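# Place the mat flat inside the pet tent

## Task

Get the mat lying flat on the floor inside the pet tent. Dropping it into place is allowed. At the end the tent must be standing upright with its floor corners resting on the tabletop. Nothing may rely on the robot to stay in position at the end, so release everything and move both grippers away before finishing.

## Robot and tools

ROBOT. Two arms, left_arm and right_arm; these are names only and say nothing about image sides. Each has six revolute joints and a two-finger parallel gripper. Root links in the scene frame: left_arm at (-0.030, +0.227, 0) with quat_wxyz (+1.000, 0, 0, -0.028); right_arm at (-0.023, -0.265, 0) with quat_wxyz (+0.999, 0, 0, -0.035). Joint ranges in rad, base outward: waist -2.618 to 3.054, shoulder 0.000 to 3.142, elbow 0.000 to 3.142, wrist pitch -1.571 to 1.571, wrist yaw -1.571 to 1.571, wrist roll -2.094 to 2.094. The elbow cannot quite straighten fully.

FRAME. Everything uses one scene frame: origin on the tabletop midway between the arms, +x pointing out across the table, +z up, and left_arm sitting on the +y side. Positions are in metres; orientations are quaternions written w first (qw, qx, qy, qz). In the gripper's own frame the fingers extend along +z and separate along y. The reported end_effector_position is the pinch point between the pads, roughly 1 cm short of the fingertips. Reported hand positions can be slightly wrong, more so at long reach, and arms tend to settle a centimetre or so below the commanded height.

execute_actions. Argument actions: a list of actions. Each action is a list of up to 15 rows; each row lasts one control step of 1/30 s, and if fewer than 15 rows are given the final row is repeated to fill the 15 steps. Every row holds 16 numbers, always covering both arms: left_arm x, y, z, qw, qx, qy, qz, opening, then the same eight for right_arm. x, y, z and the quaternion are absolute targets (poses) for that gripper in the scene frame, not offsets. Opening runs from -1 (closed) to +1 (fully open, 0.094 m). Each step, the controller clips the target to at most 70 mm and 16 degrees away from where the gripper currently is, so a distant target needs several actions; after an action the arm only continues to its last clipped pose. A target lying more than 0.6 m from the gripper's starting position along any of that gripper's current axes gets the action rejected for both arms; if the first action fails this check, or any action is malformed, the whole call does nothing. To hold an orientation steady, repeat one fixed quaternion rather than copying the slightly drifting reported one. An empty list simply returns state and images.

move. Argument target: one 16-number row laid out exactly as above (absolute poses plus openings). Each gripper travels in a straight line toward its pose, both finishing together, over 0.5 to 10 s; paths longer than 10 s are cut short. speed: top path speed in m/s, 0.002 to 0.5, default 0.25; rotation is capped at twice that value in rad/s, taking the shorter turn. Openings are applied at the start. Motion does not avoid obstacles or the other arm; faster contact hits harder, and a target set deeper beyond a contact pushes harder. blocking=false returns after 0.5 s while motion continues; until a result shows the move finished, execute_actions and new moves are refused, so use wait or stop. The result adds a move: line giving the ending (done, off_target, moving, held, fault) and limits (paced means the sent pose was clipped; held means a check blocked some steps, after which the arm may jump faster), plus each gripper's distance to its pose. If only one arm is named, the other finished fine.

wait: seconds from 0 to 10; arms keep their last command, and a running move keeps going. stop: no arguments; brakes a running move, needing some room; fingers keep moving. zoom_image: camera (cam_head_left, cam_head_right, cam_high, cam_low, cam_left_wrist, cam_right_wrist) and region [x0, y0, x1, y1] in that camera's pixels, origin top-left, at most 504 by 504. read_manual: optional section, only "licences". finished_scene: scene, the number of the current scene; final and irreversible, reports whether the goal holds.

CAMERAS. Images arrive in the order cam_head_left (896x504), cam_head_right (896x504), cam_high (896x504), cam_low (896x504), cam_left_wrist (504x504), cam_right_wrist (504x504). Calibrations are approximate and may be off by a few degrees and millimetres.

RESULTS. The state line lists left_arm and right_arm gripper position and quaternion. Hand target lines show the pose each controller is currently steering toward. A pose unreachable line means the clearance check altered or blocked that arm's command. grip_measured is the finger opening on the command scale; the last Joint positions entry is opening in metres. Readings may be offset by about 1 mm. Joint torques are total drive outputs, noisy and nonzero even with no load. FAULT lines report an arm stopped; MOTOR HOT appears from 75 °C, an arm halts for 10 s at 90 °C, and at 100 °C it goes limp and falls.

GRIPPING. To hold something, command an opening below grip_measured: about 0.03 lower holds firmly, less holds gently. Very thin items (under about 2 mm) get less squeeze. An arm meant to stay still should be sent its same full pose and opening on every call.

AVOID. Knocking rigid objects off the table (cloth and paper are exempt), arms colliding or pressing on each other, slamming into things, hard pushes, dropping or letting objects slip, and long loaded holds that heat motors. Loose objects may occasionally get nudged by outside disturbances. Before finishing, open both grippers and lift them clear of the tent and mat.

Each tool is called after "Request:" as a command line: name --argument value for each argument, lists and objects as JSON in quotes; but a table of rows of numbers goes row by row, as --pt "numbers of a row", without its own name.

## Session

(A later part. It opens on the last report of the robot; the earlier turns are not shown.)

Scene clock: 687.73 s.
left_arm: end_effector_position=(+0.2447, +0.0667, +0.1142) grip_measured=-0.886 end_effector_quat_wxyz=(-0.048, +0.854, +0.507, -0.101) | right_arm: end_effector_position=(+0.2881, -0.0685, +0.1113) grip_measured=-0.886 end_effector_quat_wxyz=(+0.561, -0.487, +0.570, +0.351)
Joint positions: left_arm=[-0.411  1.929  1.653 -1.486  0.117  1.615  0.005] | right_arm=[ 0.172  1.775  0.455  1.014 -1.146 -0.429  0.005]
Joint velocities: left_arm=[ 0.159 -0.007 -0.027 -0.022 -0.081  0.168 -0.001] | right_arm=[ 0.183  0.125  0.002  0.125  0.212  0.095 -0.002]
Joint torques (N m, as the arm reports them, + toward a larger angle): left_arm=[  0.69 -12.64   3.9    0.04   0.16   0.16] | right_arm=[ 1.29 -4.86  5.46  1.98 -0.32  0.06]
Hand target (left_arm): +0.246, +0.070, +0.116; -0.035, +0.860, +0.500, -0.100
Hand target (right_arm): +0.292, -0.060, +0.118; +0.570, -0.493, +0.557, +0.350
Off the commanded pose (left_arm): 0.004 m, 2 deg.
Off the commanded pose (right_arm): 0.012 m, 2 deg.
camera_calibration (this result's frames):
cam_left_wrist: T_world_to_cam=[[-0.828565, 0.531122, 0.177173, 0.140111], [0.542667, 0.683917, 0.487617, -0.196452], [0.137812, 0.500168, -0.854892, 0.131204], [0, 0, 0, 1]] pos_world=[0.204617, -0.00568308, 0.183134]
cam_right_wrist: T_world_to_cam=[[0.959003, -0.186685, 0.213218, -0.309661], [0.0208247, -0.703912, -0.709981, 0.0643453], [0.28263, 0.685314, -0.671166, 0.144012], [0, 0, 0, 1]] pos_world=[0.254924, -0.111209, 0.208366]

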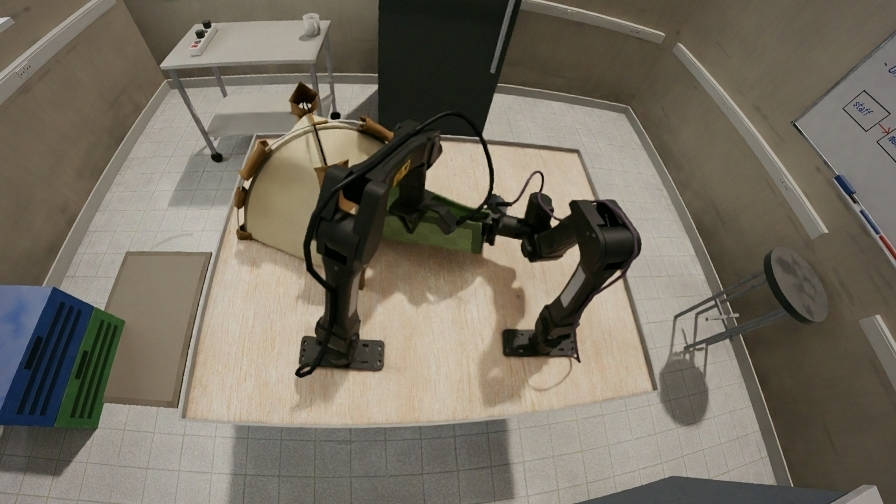

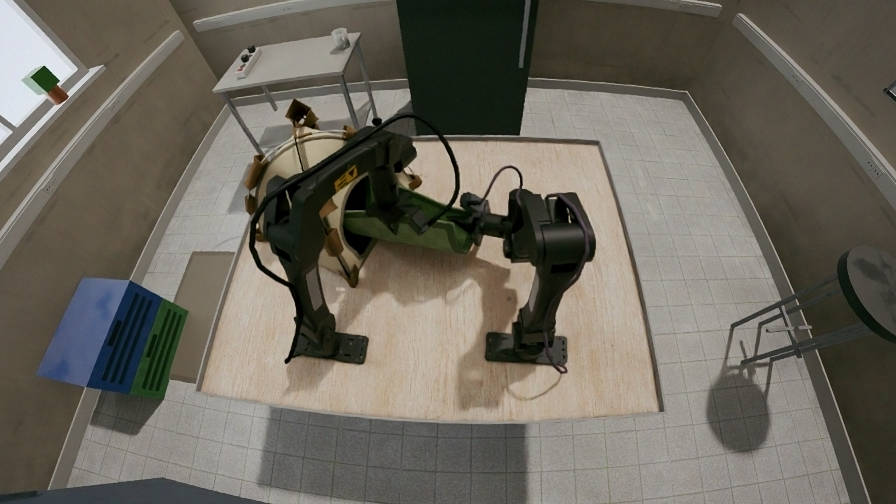

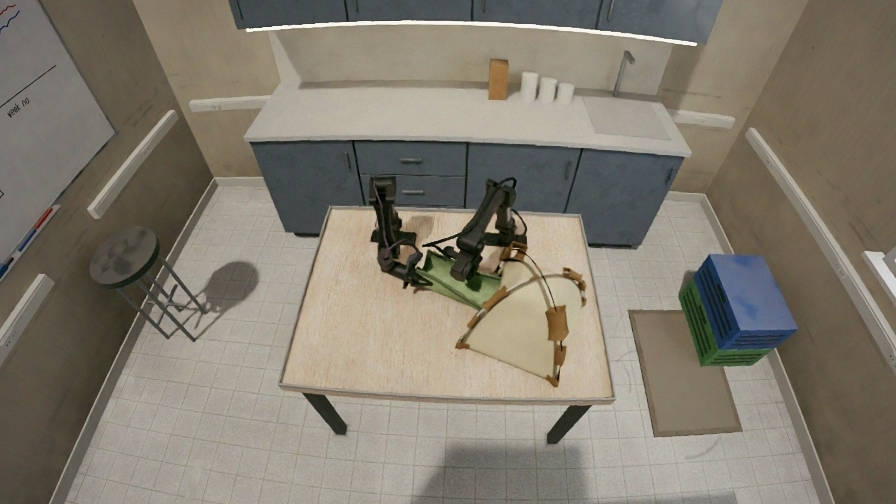

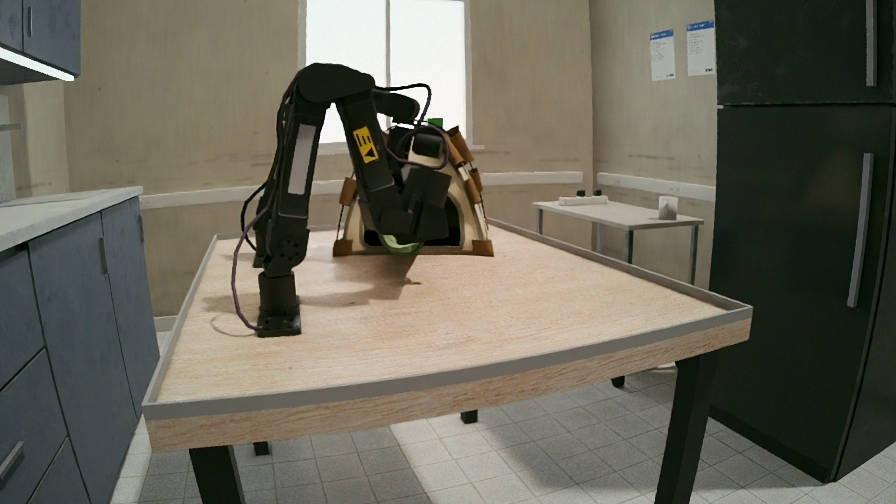

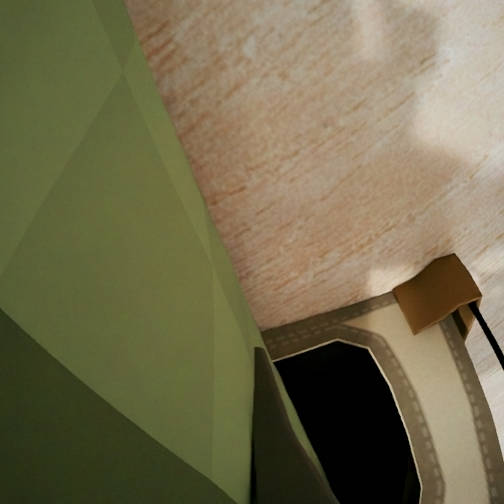

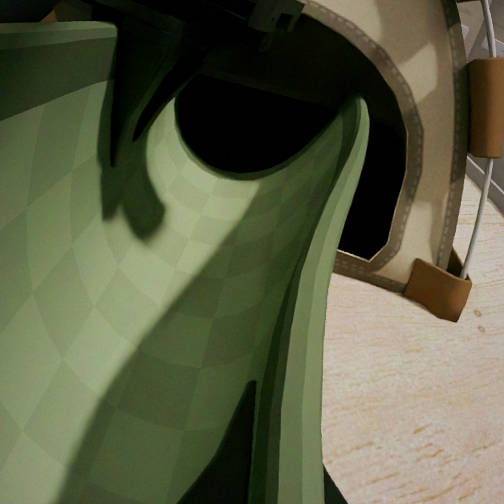

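Request:
move --target '[0.2695,0.1243,0.113,-0.0336,0.8598,0.4996,-0.0999,-0.92,0.329,-0.011,0.124,0.5706,-0.4924,0.5566,0.3496,-0.92]' --speed 0.07

Scene clock: 693.17 s.
left_arm: end_effector_position=(+0.2695, +0.1225, +0.1135) grip_measured=-0.886 end_effector_quat_wxyz=(-0.037, +0.857, +0.503, -0.101) | right_arm: end_effector_position=(+0.3241, -0.0172, +0.1163) grip_measured=-0.886 end_effector_quat_wxyz=(+0.563, -0.486, +0.570, +0.348)
Joint positions: left_arm=[-0.23   1.928  1.651 -1.486  0.096  1.803  0.005] | right_arm=[ 0.33   1.893  0.63   1.038 -0.989 -0.341  0.005]
Joint velocities: left_arm=[-0.012 -0.007 -0.007 -0.022  0.037  0.081 -0.001] | right_arm=[ 0.007  0.007  0.012 -0.066  0.007 -0.007 -0.   ]
Joint torques (N m, as the arm reports them, + toward a larger angle): left_arm=[  0.59 -11.38   4.64  -0.1    0.05   0.15] | right_arm=[ 1.03 -6.19  6.37  1.99 -0.19  0.11]
Hand target (left_arm): +0.268, +0.125, +0.113; -0.035, +0.860, +0.500, -0.101
Hand target (right_arm): +0.328, -0.010, +0.124; +0.571, -0.492, +0.556, +0.350
Off the commanded pose (left_arm): 0.002 m, 1 deg.
Off the commanded pose (right_arm): 0.011 m, 2 deg.
move: off_target (right_arm)
camera_calibration (this result's frames):
cam_left_wrist: T_world_to_cam=[[-0.826645, 0.540503, 0.156571, 0.131839], [0.541921, 0.689698, 0.480248, -0.247416], [0.151588, 0.481843, -0.863046, 0.0987948], [0, 0, 0, 1]] pos_world=[0.228088, 0.0517794, 0.183443]
cam_right_wrist: T_world_to_cam=[[0.957135, -0.190997, 0.217743, -0.335599], [0.0212174, -0.703515, -0.710363, 0.103227], [0.288863, 0.684534, -0.669307, 0.0997704], [0, 0, 0, 1]] pos_world=[0.290203, -0.0597727, 0.21318]

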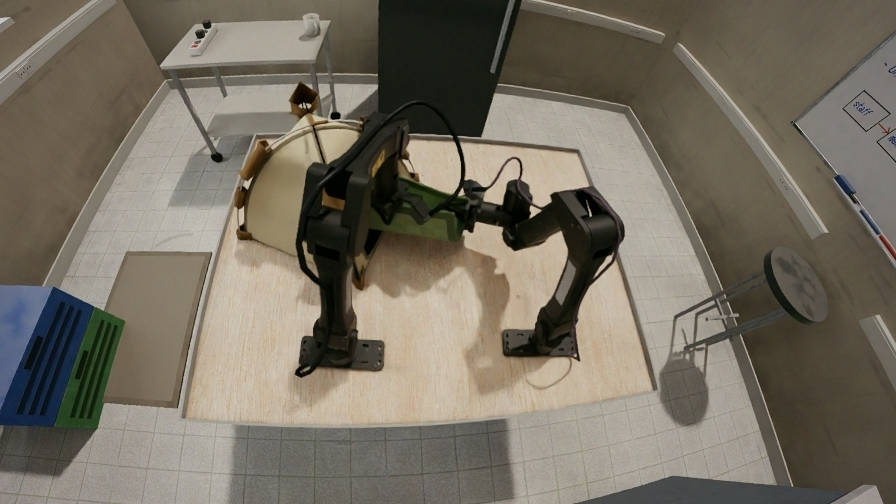

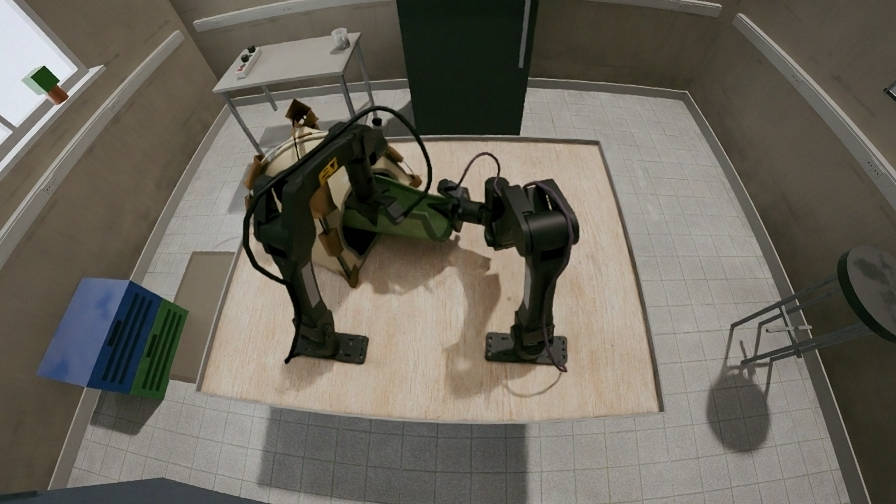

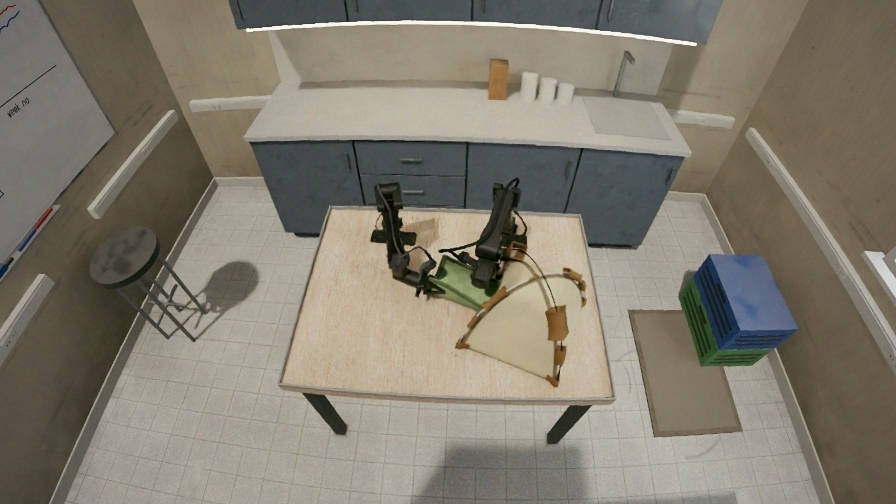

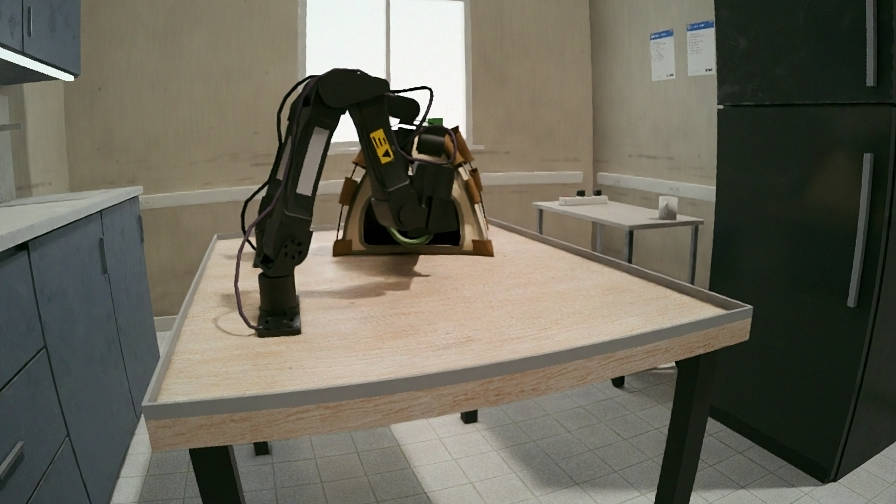

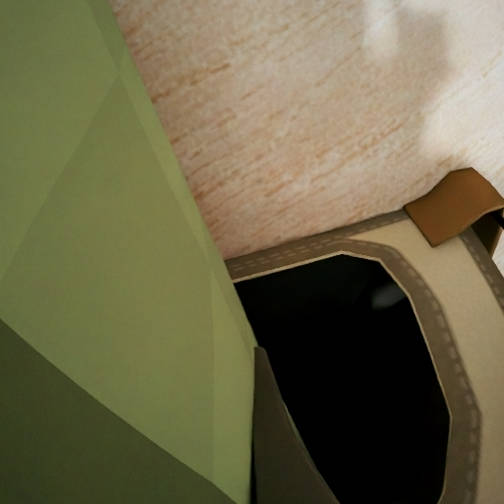

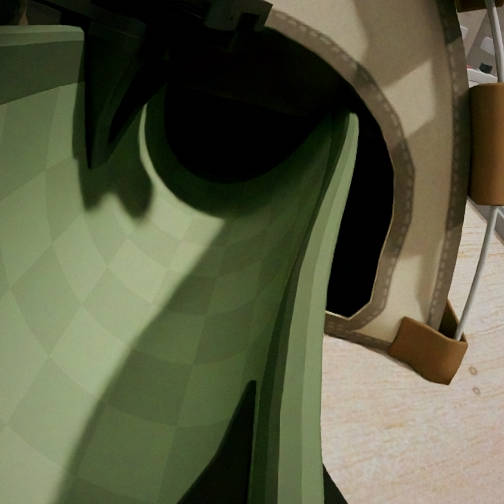

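Request:
move --target '[0.240,0.130,0.120,0,0.8616,0.5075,0,0.0,0.354,-0.023,0.112,0.5707,-0.4056,0.6014,0.3849,-0.92]' --speed 0.1

Scene clock: 707.13 s.
left_arm: end_effector_position=(+0.2443, +0.1301, +0.1201) grip_measured=-0.001 end_effector_quat_wxyz=(-0.000, +0.861, +0.509, -0.004) | right_arm: end_effector_position=(+0.3434, -0.0209, +0.1025) grip_measured=-0.886 end_effector_quat_wxyz=(+0.554, -0.406, +0.613, +0.391)
Joint positions: left_arm=[-0.285  1.649  1.356 -1.284  0.006  1.732  0.047] | right_arm=[ 0.32   2.028  0.651  1.239 -0.945 -0.082  0.005]
Joint velocities: left_arm=[-0.002 -0.002 -0.012  0.066 -0.007  0.037  0.   ] | right_arm=[ 0.007  0.017 -0.002 -0.037 -0.022 -0.007  0.001]
Joint torques (N m, as the arm reports them, + toward a larger angle): left_arm=[-0.7  -9.79  4.15  0.35 -0.06 -0.07] | right_arm=[-0.91 -6.76  5.84  2.16 -0.07  0.11]
Hand target (left_arm): +0.240, +0.130, +0.120; +0.001, +0.861, +0.509, -0.000
Hand target (right_arm): +0.354, -0.023, +0.112; +0.570, -0.405, +0.602, +0.385
Off the commanded pose (left_arm): 0.004 m, 1 deg.
Off the commanded pose (right_arm): 0.014 m, 2 deg.
move: off_target (right_arm)
camera_calibration (this result's frames):
cam_left_wrist: T_world_to_cam=[[-0.84688, 0.531766, 0.00434751, 0.130229], [0.426186, 0.673801, 0.60362, -0.226633], [0.318055, 0.513047, -0.79726, 0.0520352], [0, 0, 0, 1]] pos_world=[0.190327, 0.0567576, 0.17772]
cam_right_wrist: T_world_to_cam=[[0.959101, -0.27989, 0.0422688, -0.336391], [-0.148373, -0.624262, -0.766995, 0.156141], [0.241061, 0.729355, -0.640259, 0.101846], [0, 0, 0, 1]] pos_world=[0.321249, -0.0709611, 0.199185]

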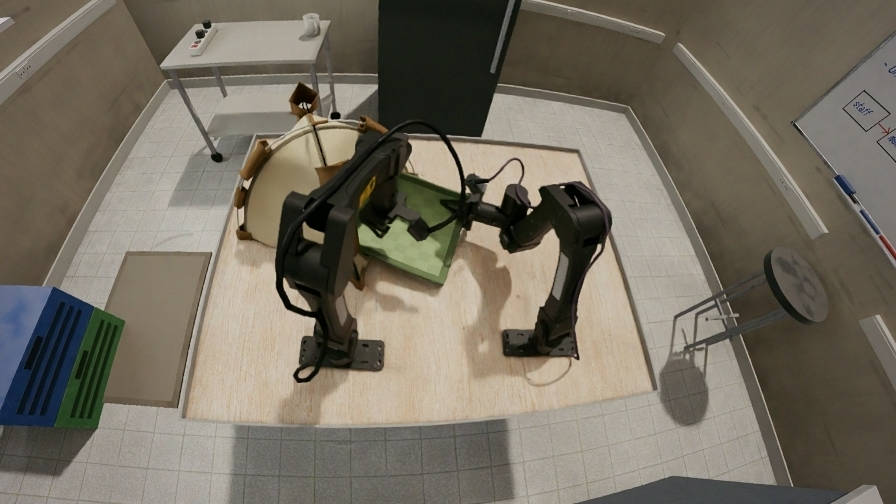

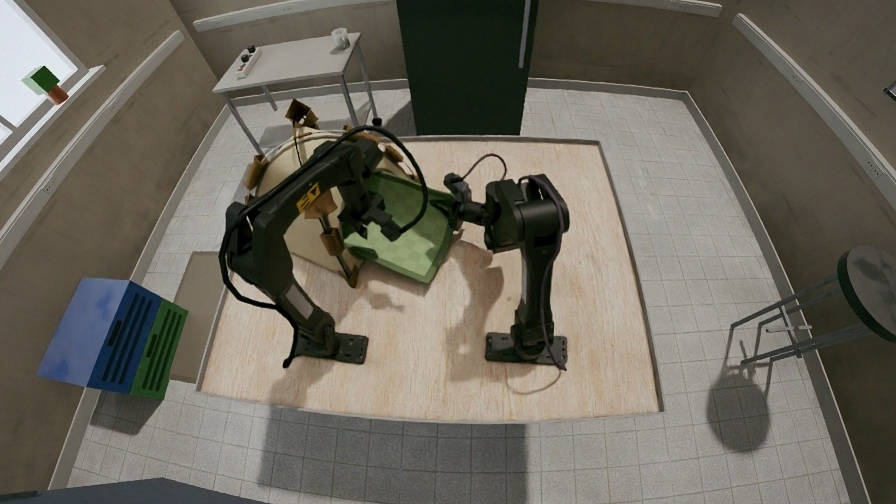

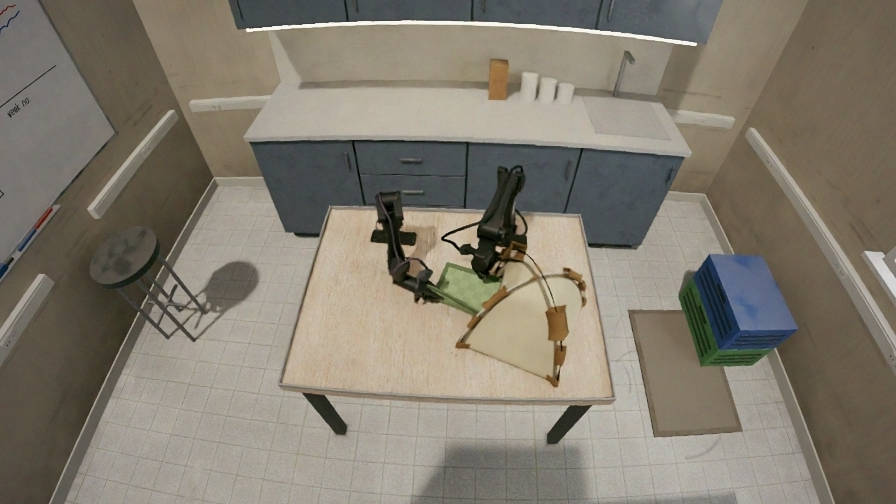

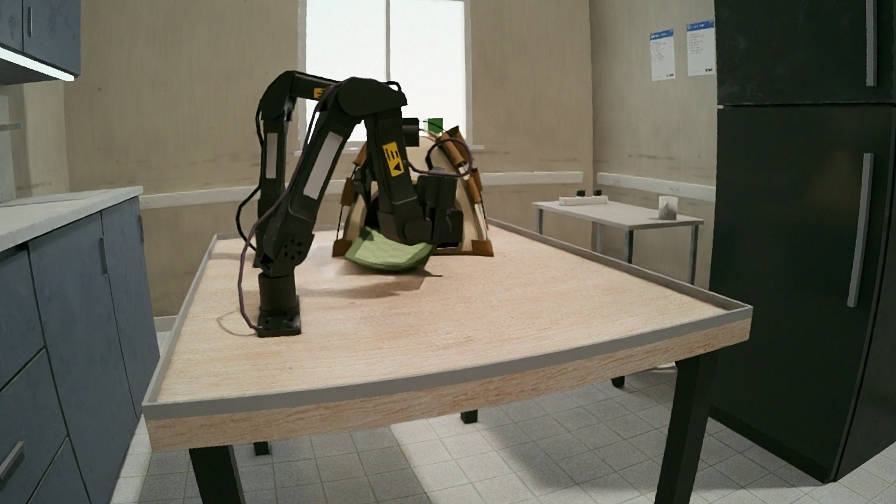

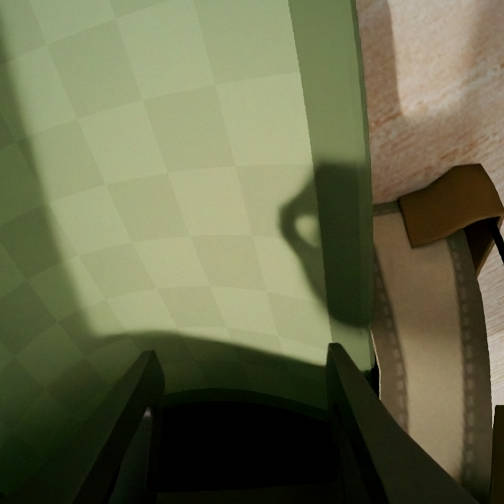

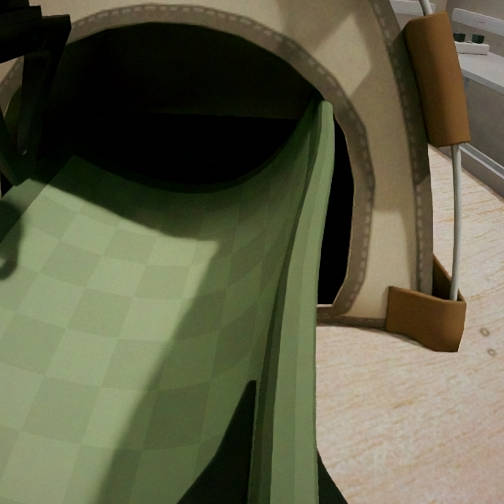

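Request:
move --target '[0.14,0.13,0.20,0,0.8616,0.5075,0,0.0,0.388,0.059,0.108,0.5707,-0.4056,0.6014,0.3849,-0.92]' --speed 0.1

Scene clock: 715.27 s.
left_arm: end_effector_position=(+0.1531, +0.1234, +0.2048) grip_measured=-0.001 end_effector_quat_wxyz=(+0.052, +0.860, +0.506, +0.028) | right_arm: end_effector_position=(+0.3833, +0.0512, +0.1018) grip_measured=-0.886 end_effector_quat_wxyz=(+0.567, -0.404, +0.608, +0.382)
Joint positions: left_arm=[-0.463  1.271  1.356 -1.537  0.003  1.559  0.047] | right_arm=[ 0.488  2.177  0.91   1.178 -0.76  -0.056  0.005]
Joint velocities: left_arm=[-0.007  0.007  0.007  0.066 -0.022 -0.007  0.001] | right_arm=[-0.007  0.002  0.002 -0.037  0.037 -0.037 -0.001]
Joint torques (N m, as the arm reports them, + toward a larger angle): left_arm=[-0.83 -4.98  3.26  0.3  -0.04 -0.06] | right_arm=[ 1.19 -8.65  6.53  1.91  0.    0.07]
Hand target (left_arm): +0.142, +0.128, +0.199; +0.036, +0.860, +0.508, +0.021
Hand target (right_arm): +0.386, +0.060, +0.108; +0.571, -0.405, +0.601, +0.385
Off the commanded pose (left_arm): 0.015 m, 7 deg.
Off the commanded pose (right_arm): 0.011 m, 1 deg.
joint sent to its limit (left arm) — the command would take joint 4 (wrist pitch) past its lower limit, so that joint was sent only as far as its limit.
move: off_target (left_arm, right_arm)
camera_calibration (this result's frames):
cam_left_wrist: T_world_to_cam=[[-0.838291, 0.532129, -0.118773, 0.0799741], [0.362971, 0.707225, 0.6067, -0.229407], [0.406842, 0.46548, -0.786008, 0.141983], [0, 0, 0, 1]] pos_world=[0.0925448, 0.0535954, 0.26028]
cam_right_wrist: T_world_to_cam=[[0.952111, -0.298045, 0.0682202, -0.353473], [-0.13773, -0.61728, -0.774594, 0.202848], [0.272974, 0.728103, -0.628769, 0.0258849], [0, 0, 0, 1]] pos_world=[0.357418, 0.00101679, 0.197515]

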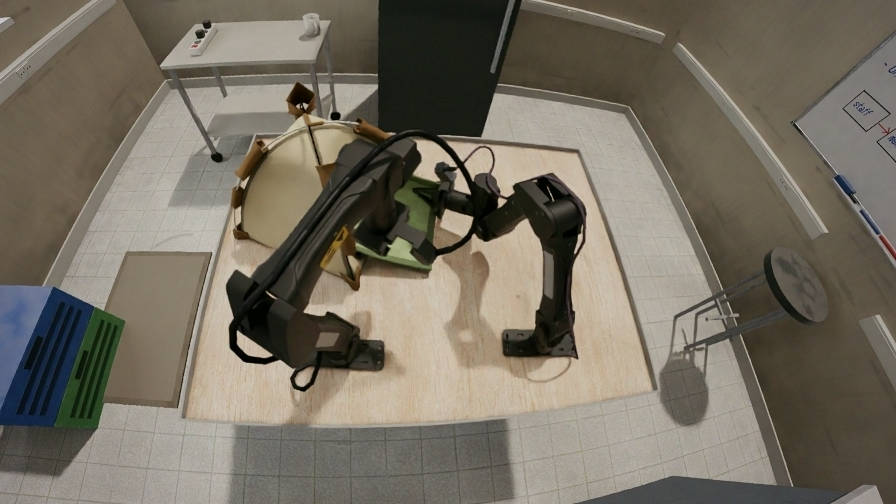

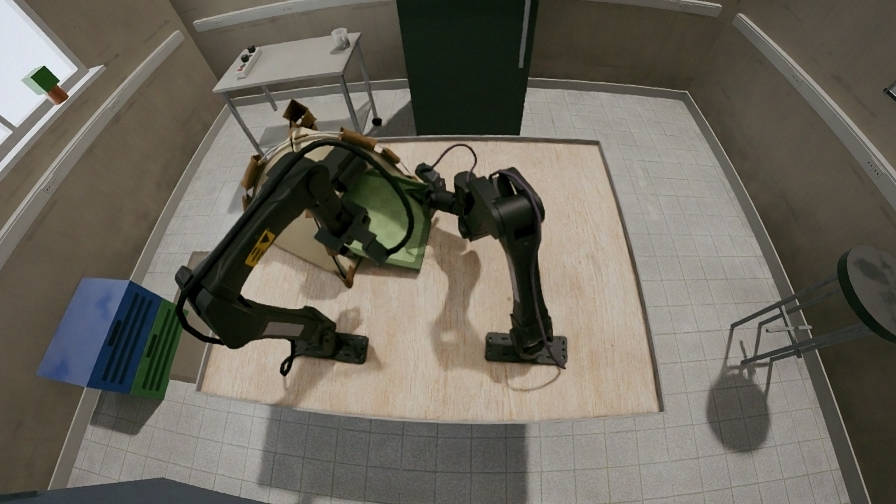

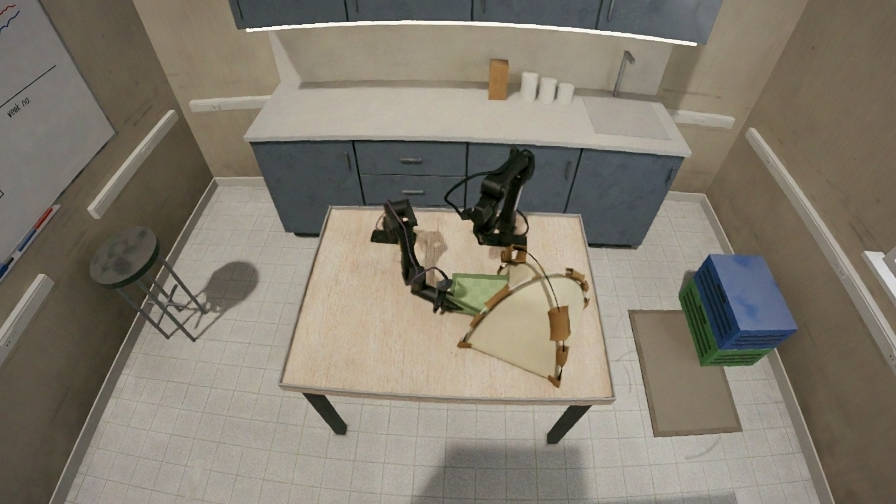

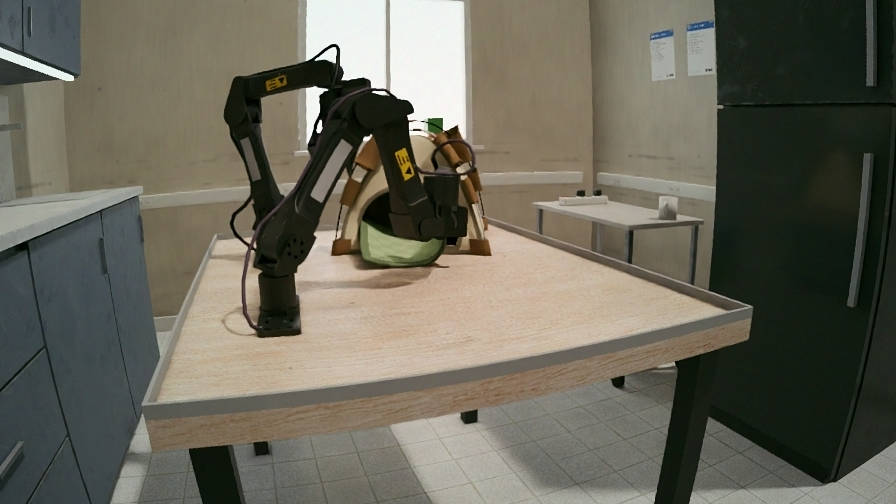

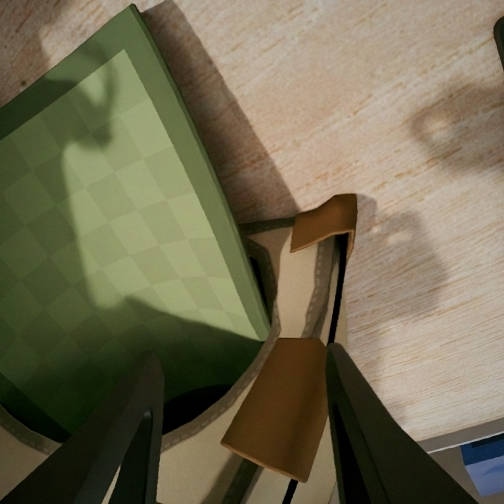

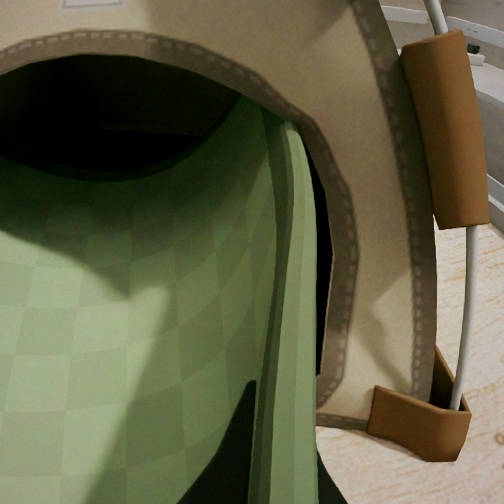

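Request:
zoom_image --camera "cam_head_right" --region '[330, 170, 470, 310]'

Request:
zoom_image --camera "cam_low" --region '[320, 170, 500, 290]'

Region (330, 170, 470, 310) of cam_head_right's 896x504 image, scaled by 3.600, with more detail than that image has.

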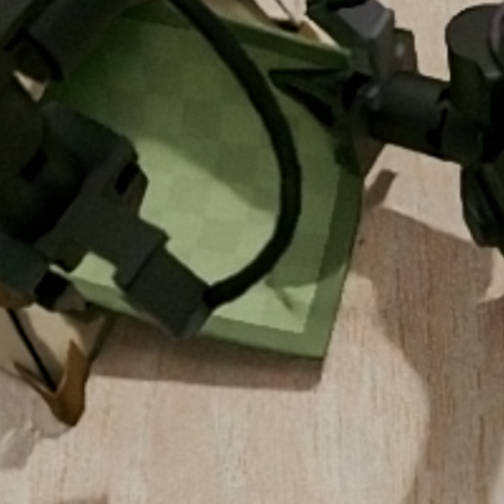

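Region (320, 170, 500, 290) of cam_low's 896x504 image, scaled by 2.800, with more detail than that image has.

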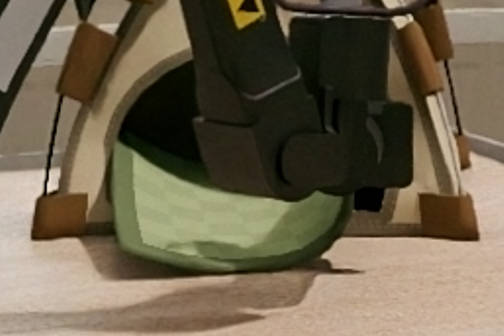

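Request:
zoom_image --camera "cam_head_left" --region '[200, 170, 320, 290]'

Region (200, 170, 320, 290) of cam_head_left's 896x504 image, scaled by 4.200, with more detail than that image has.

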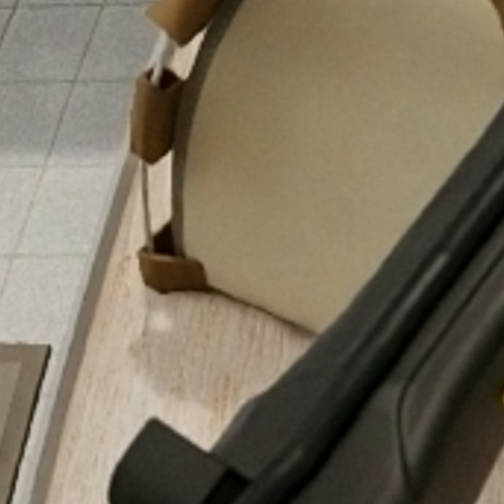

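Request:
move --target '[0.150,0.036,0.060,0.3265,0.6272,0.6272,0.3265,-0.1,0.388,0.059,0.108,0.5707,-0.4056,0.6014,0.3849,-0.92]' --speed 0.3

Scene clock: 776.27 s.
left_arm: end_effector_position=(+0.1501, +0.0349, +0.0661) grip_measured=-0.099 end_effector_quat_wxyz=(+0.332, +0.627, +0.631, +0.315) | right_arm: end_effector_position=(+0.3834, +0.0511, +0.1016) grip_measured=-0.886 end_effector_quat_wxyz=(+0.567, -0.404, +0.608, +0.382)
Joint positions: left_arm=[-1.337  1.353  0.529 -0.474 -0.922  0.309  0.042] | right_arm=[ 0.488  2.177  0.91   1.177 -0.759 -0.056  0.005]
Joint velocities: left_arm=[ 0.007 -0.007  0.017 -0.022 -0.037 -0.051  0.002] | right_arm=[-0.002 -0.012 -0.017 -0.095 -0.007  0.037 -0.001]
Joint torques (N m, as the arm reports them, + toward a larger angle): left_arm=[-0.74 -2.78  4.63  0.9  -0.67 -0.14] | right_arm=[ 0.86 -8.53  6.81  1.92 -0.03  0.08]
Hand target (left_arm): +0.150, +0.037, +0.063; +0.334, +0.624, +0.628, +0.324
Hand target (right_arm): +0.387, +0.059, +0.108; +0.571, -0.405, +0.601, +0.385
Off the commanded pose (left_arm): 0.006 m, 2 deg.
Off the commanded pose (right_arm): 0.011 m, 1 deg.
move: off_target (right_arm)
camera_calibration (this result's frames):
cam_left_wrist: T_world_to_cam=[[-0.580952, 0.0425372, -0.812825, 0.132455], [-0.463003, 0.804051, 0.373001, 0.0544622], [0.66942, 0.593036, -0.447421, 0.0090953], [0, 0, 0, 1]] pos_world=[0.0960778, -0.0548185, 0.0914181]
cam_right_wrist: T_world_to_cam=[[0.951969, -0.298766, 0.0670297, -0.353364], [-0.139275, -0.617467, -0.774168, 0.203202], [0.272684, 0.727649, -0.629421, 0.0259527], [0, 0, 0, 1]] pos_world=[0.357616, 0.00101278, 0.197333]

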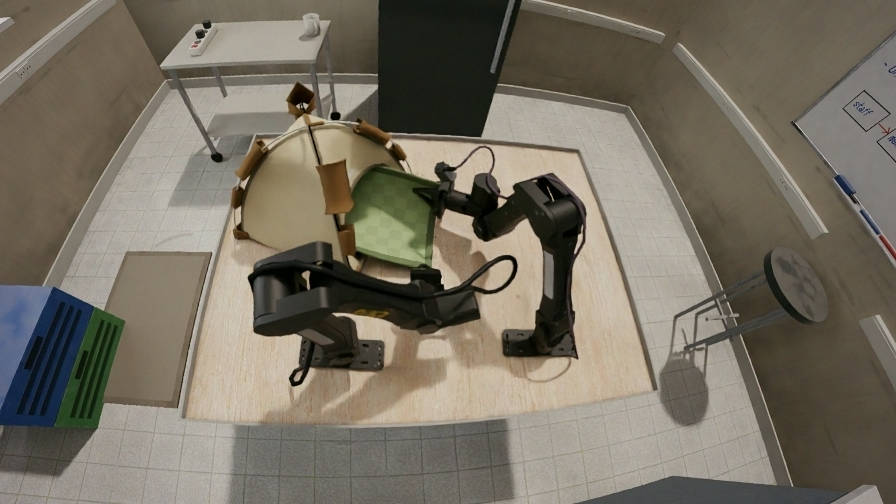

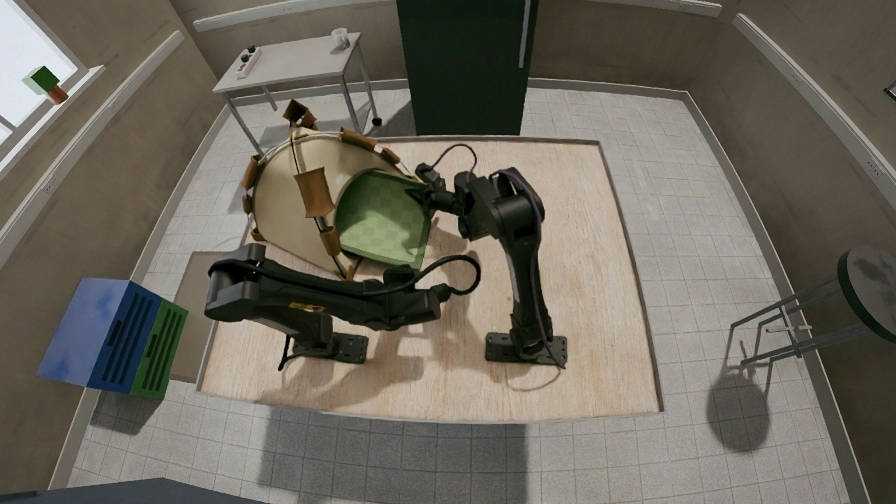

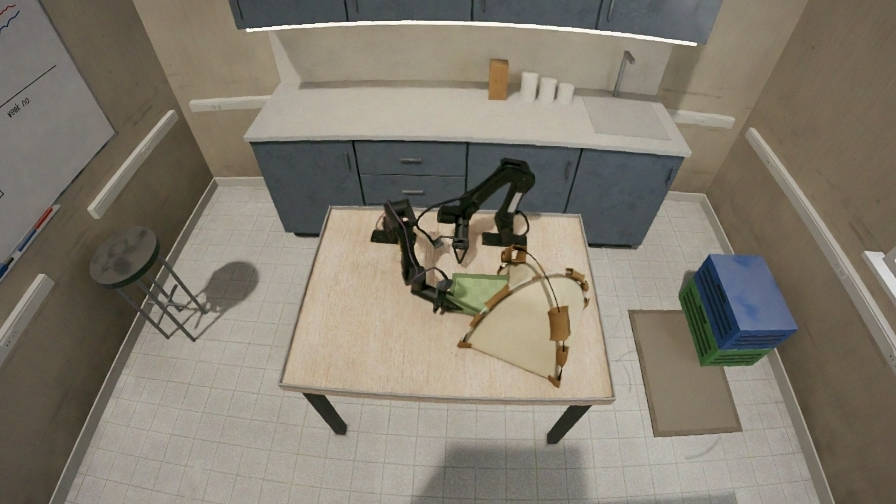

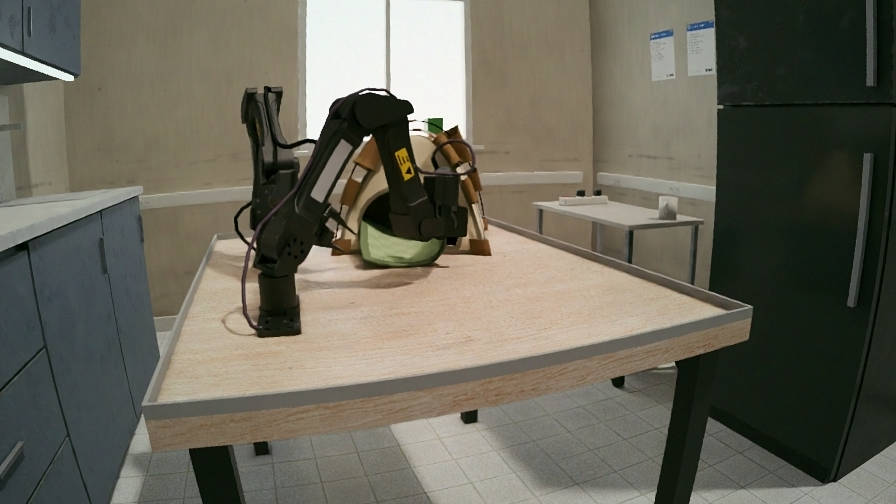

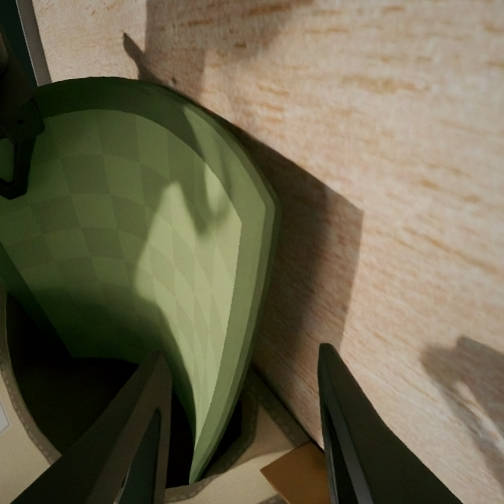

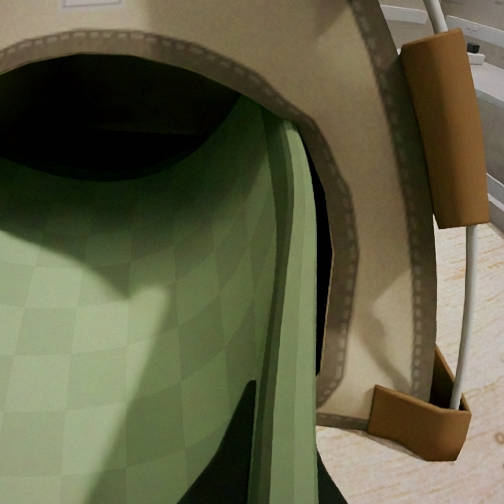

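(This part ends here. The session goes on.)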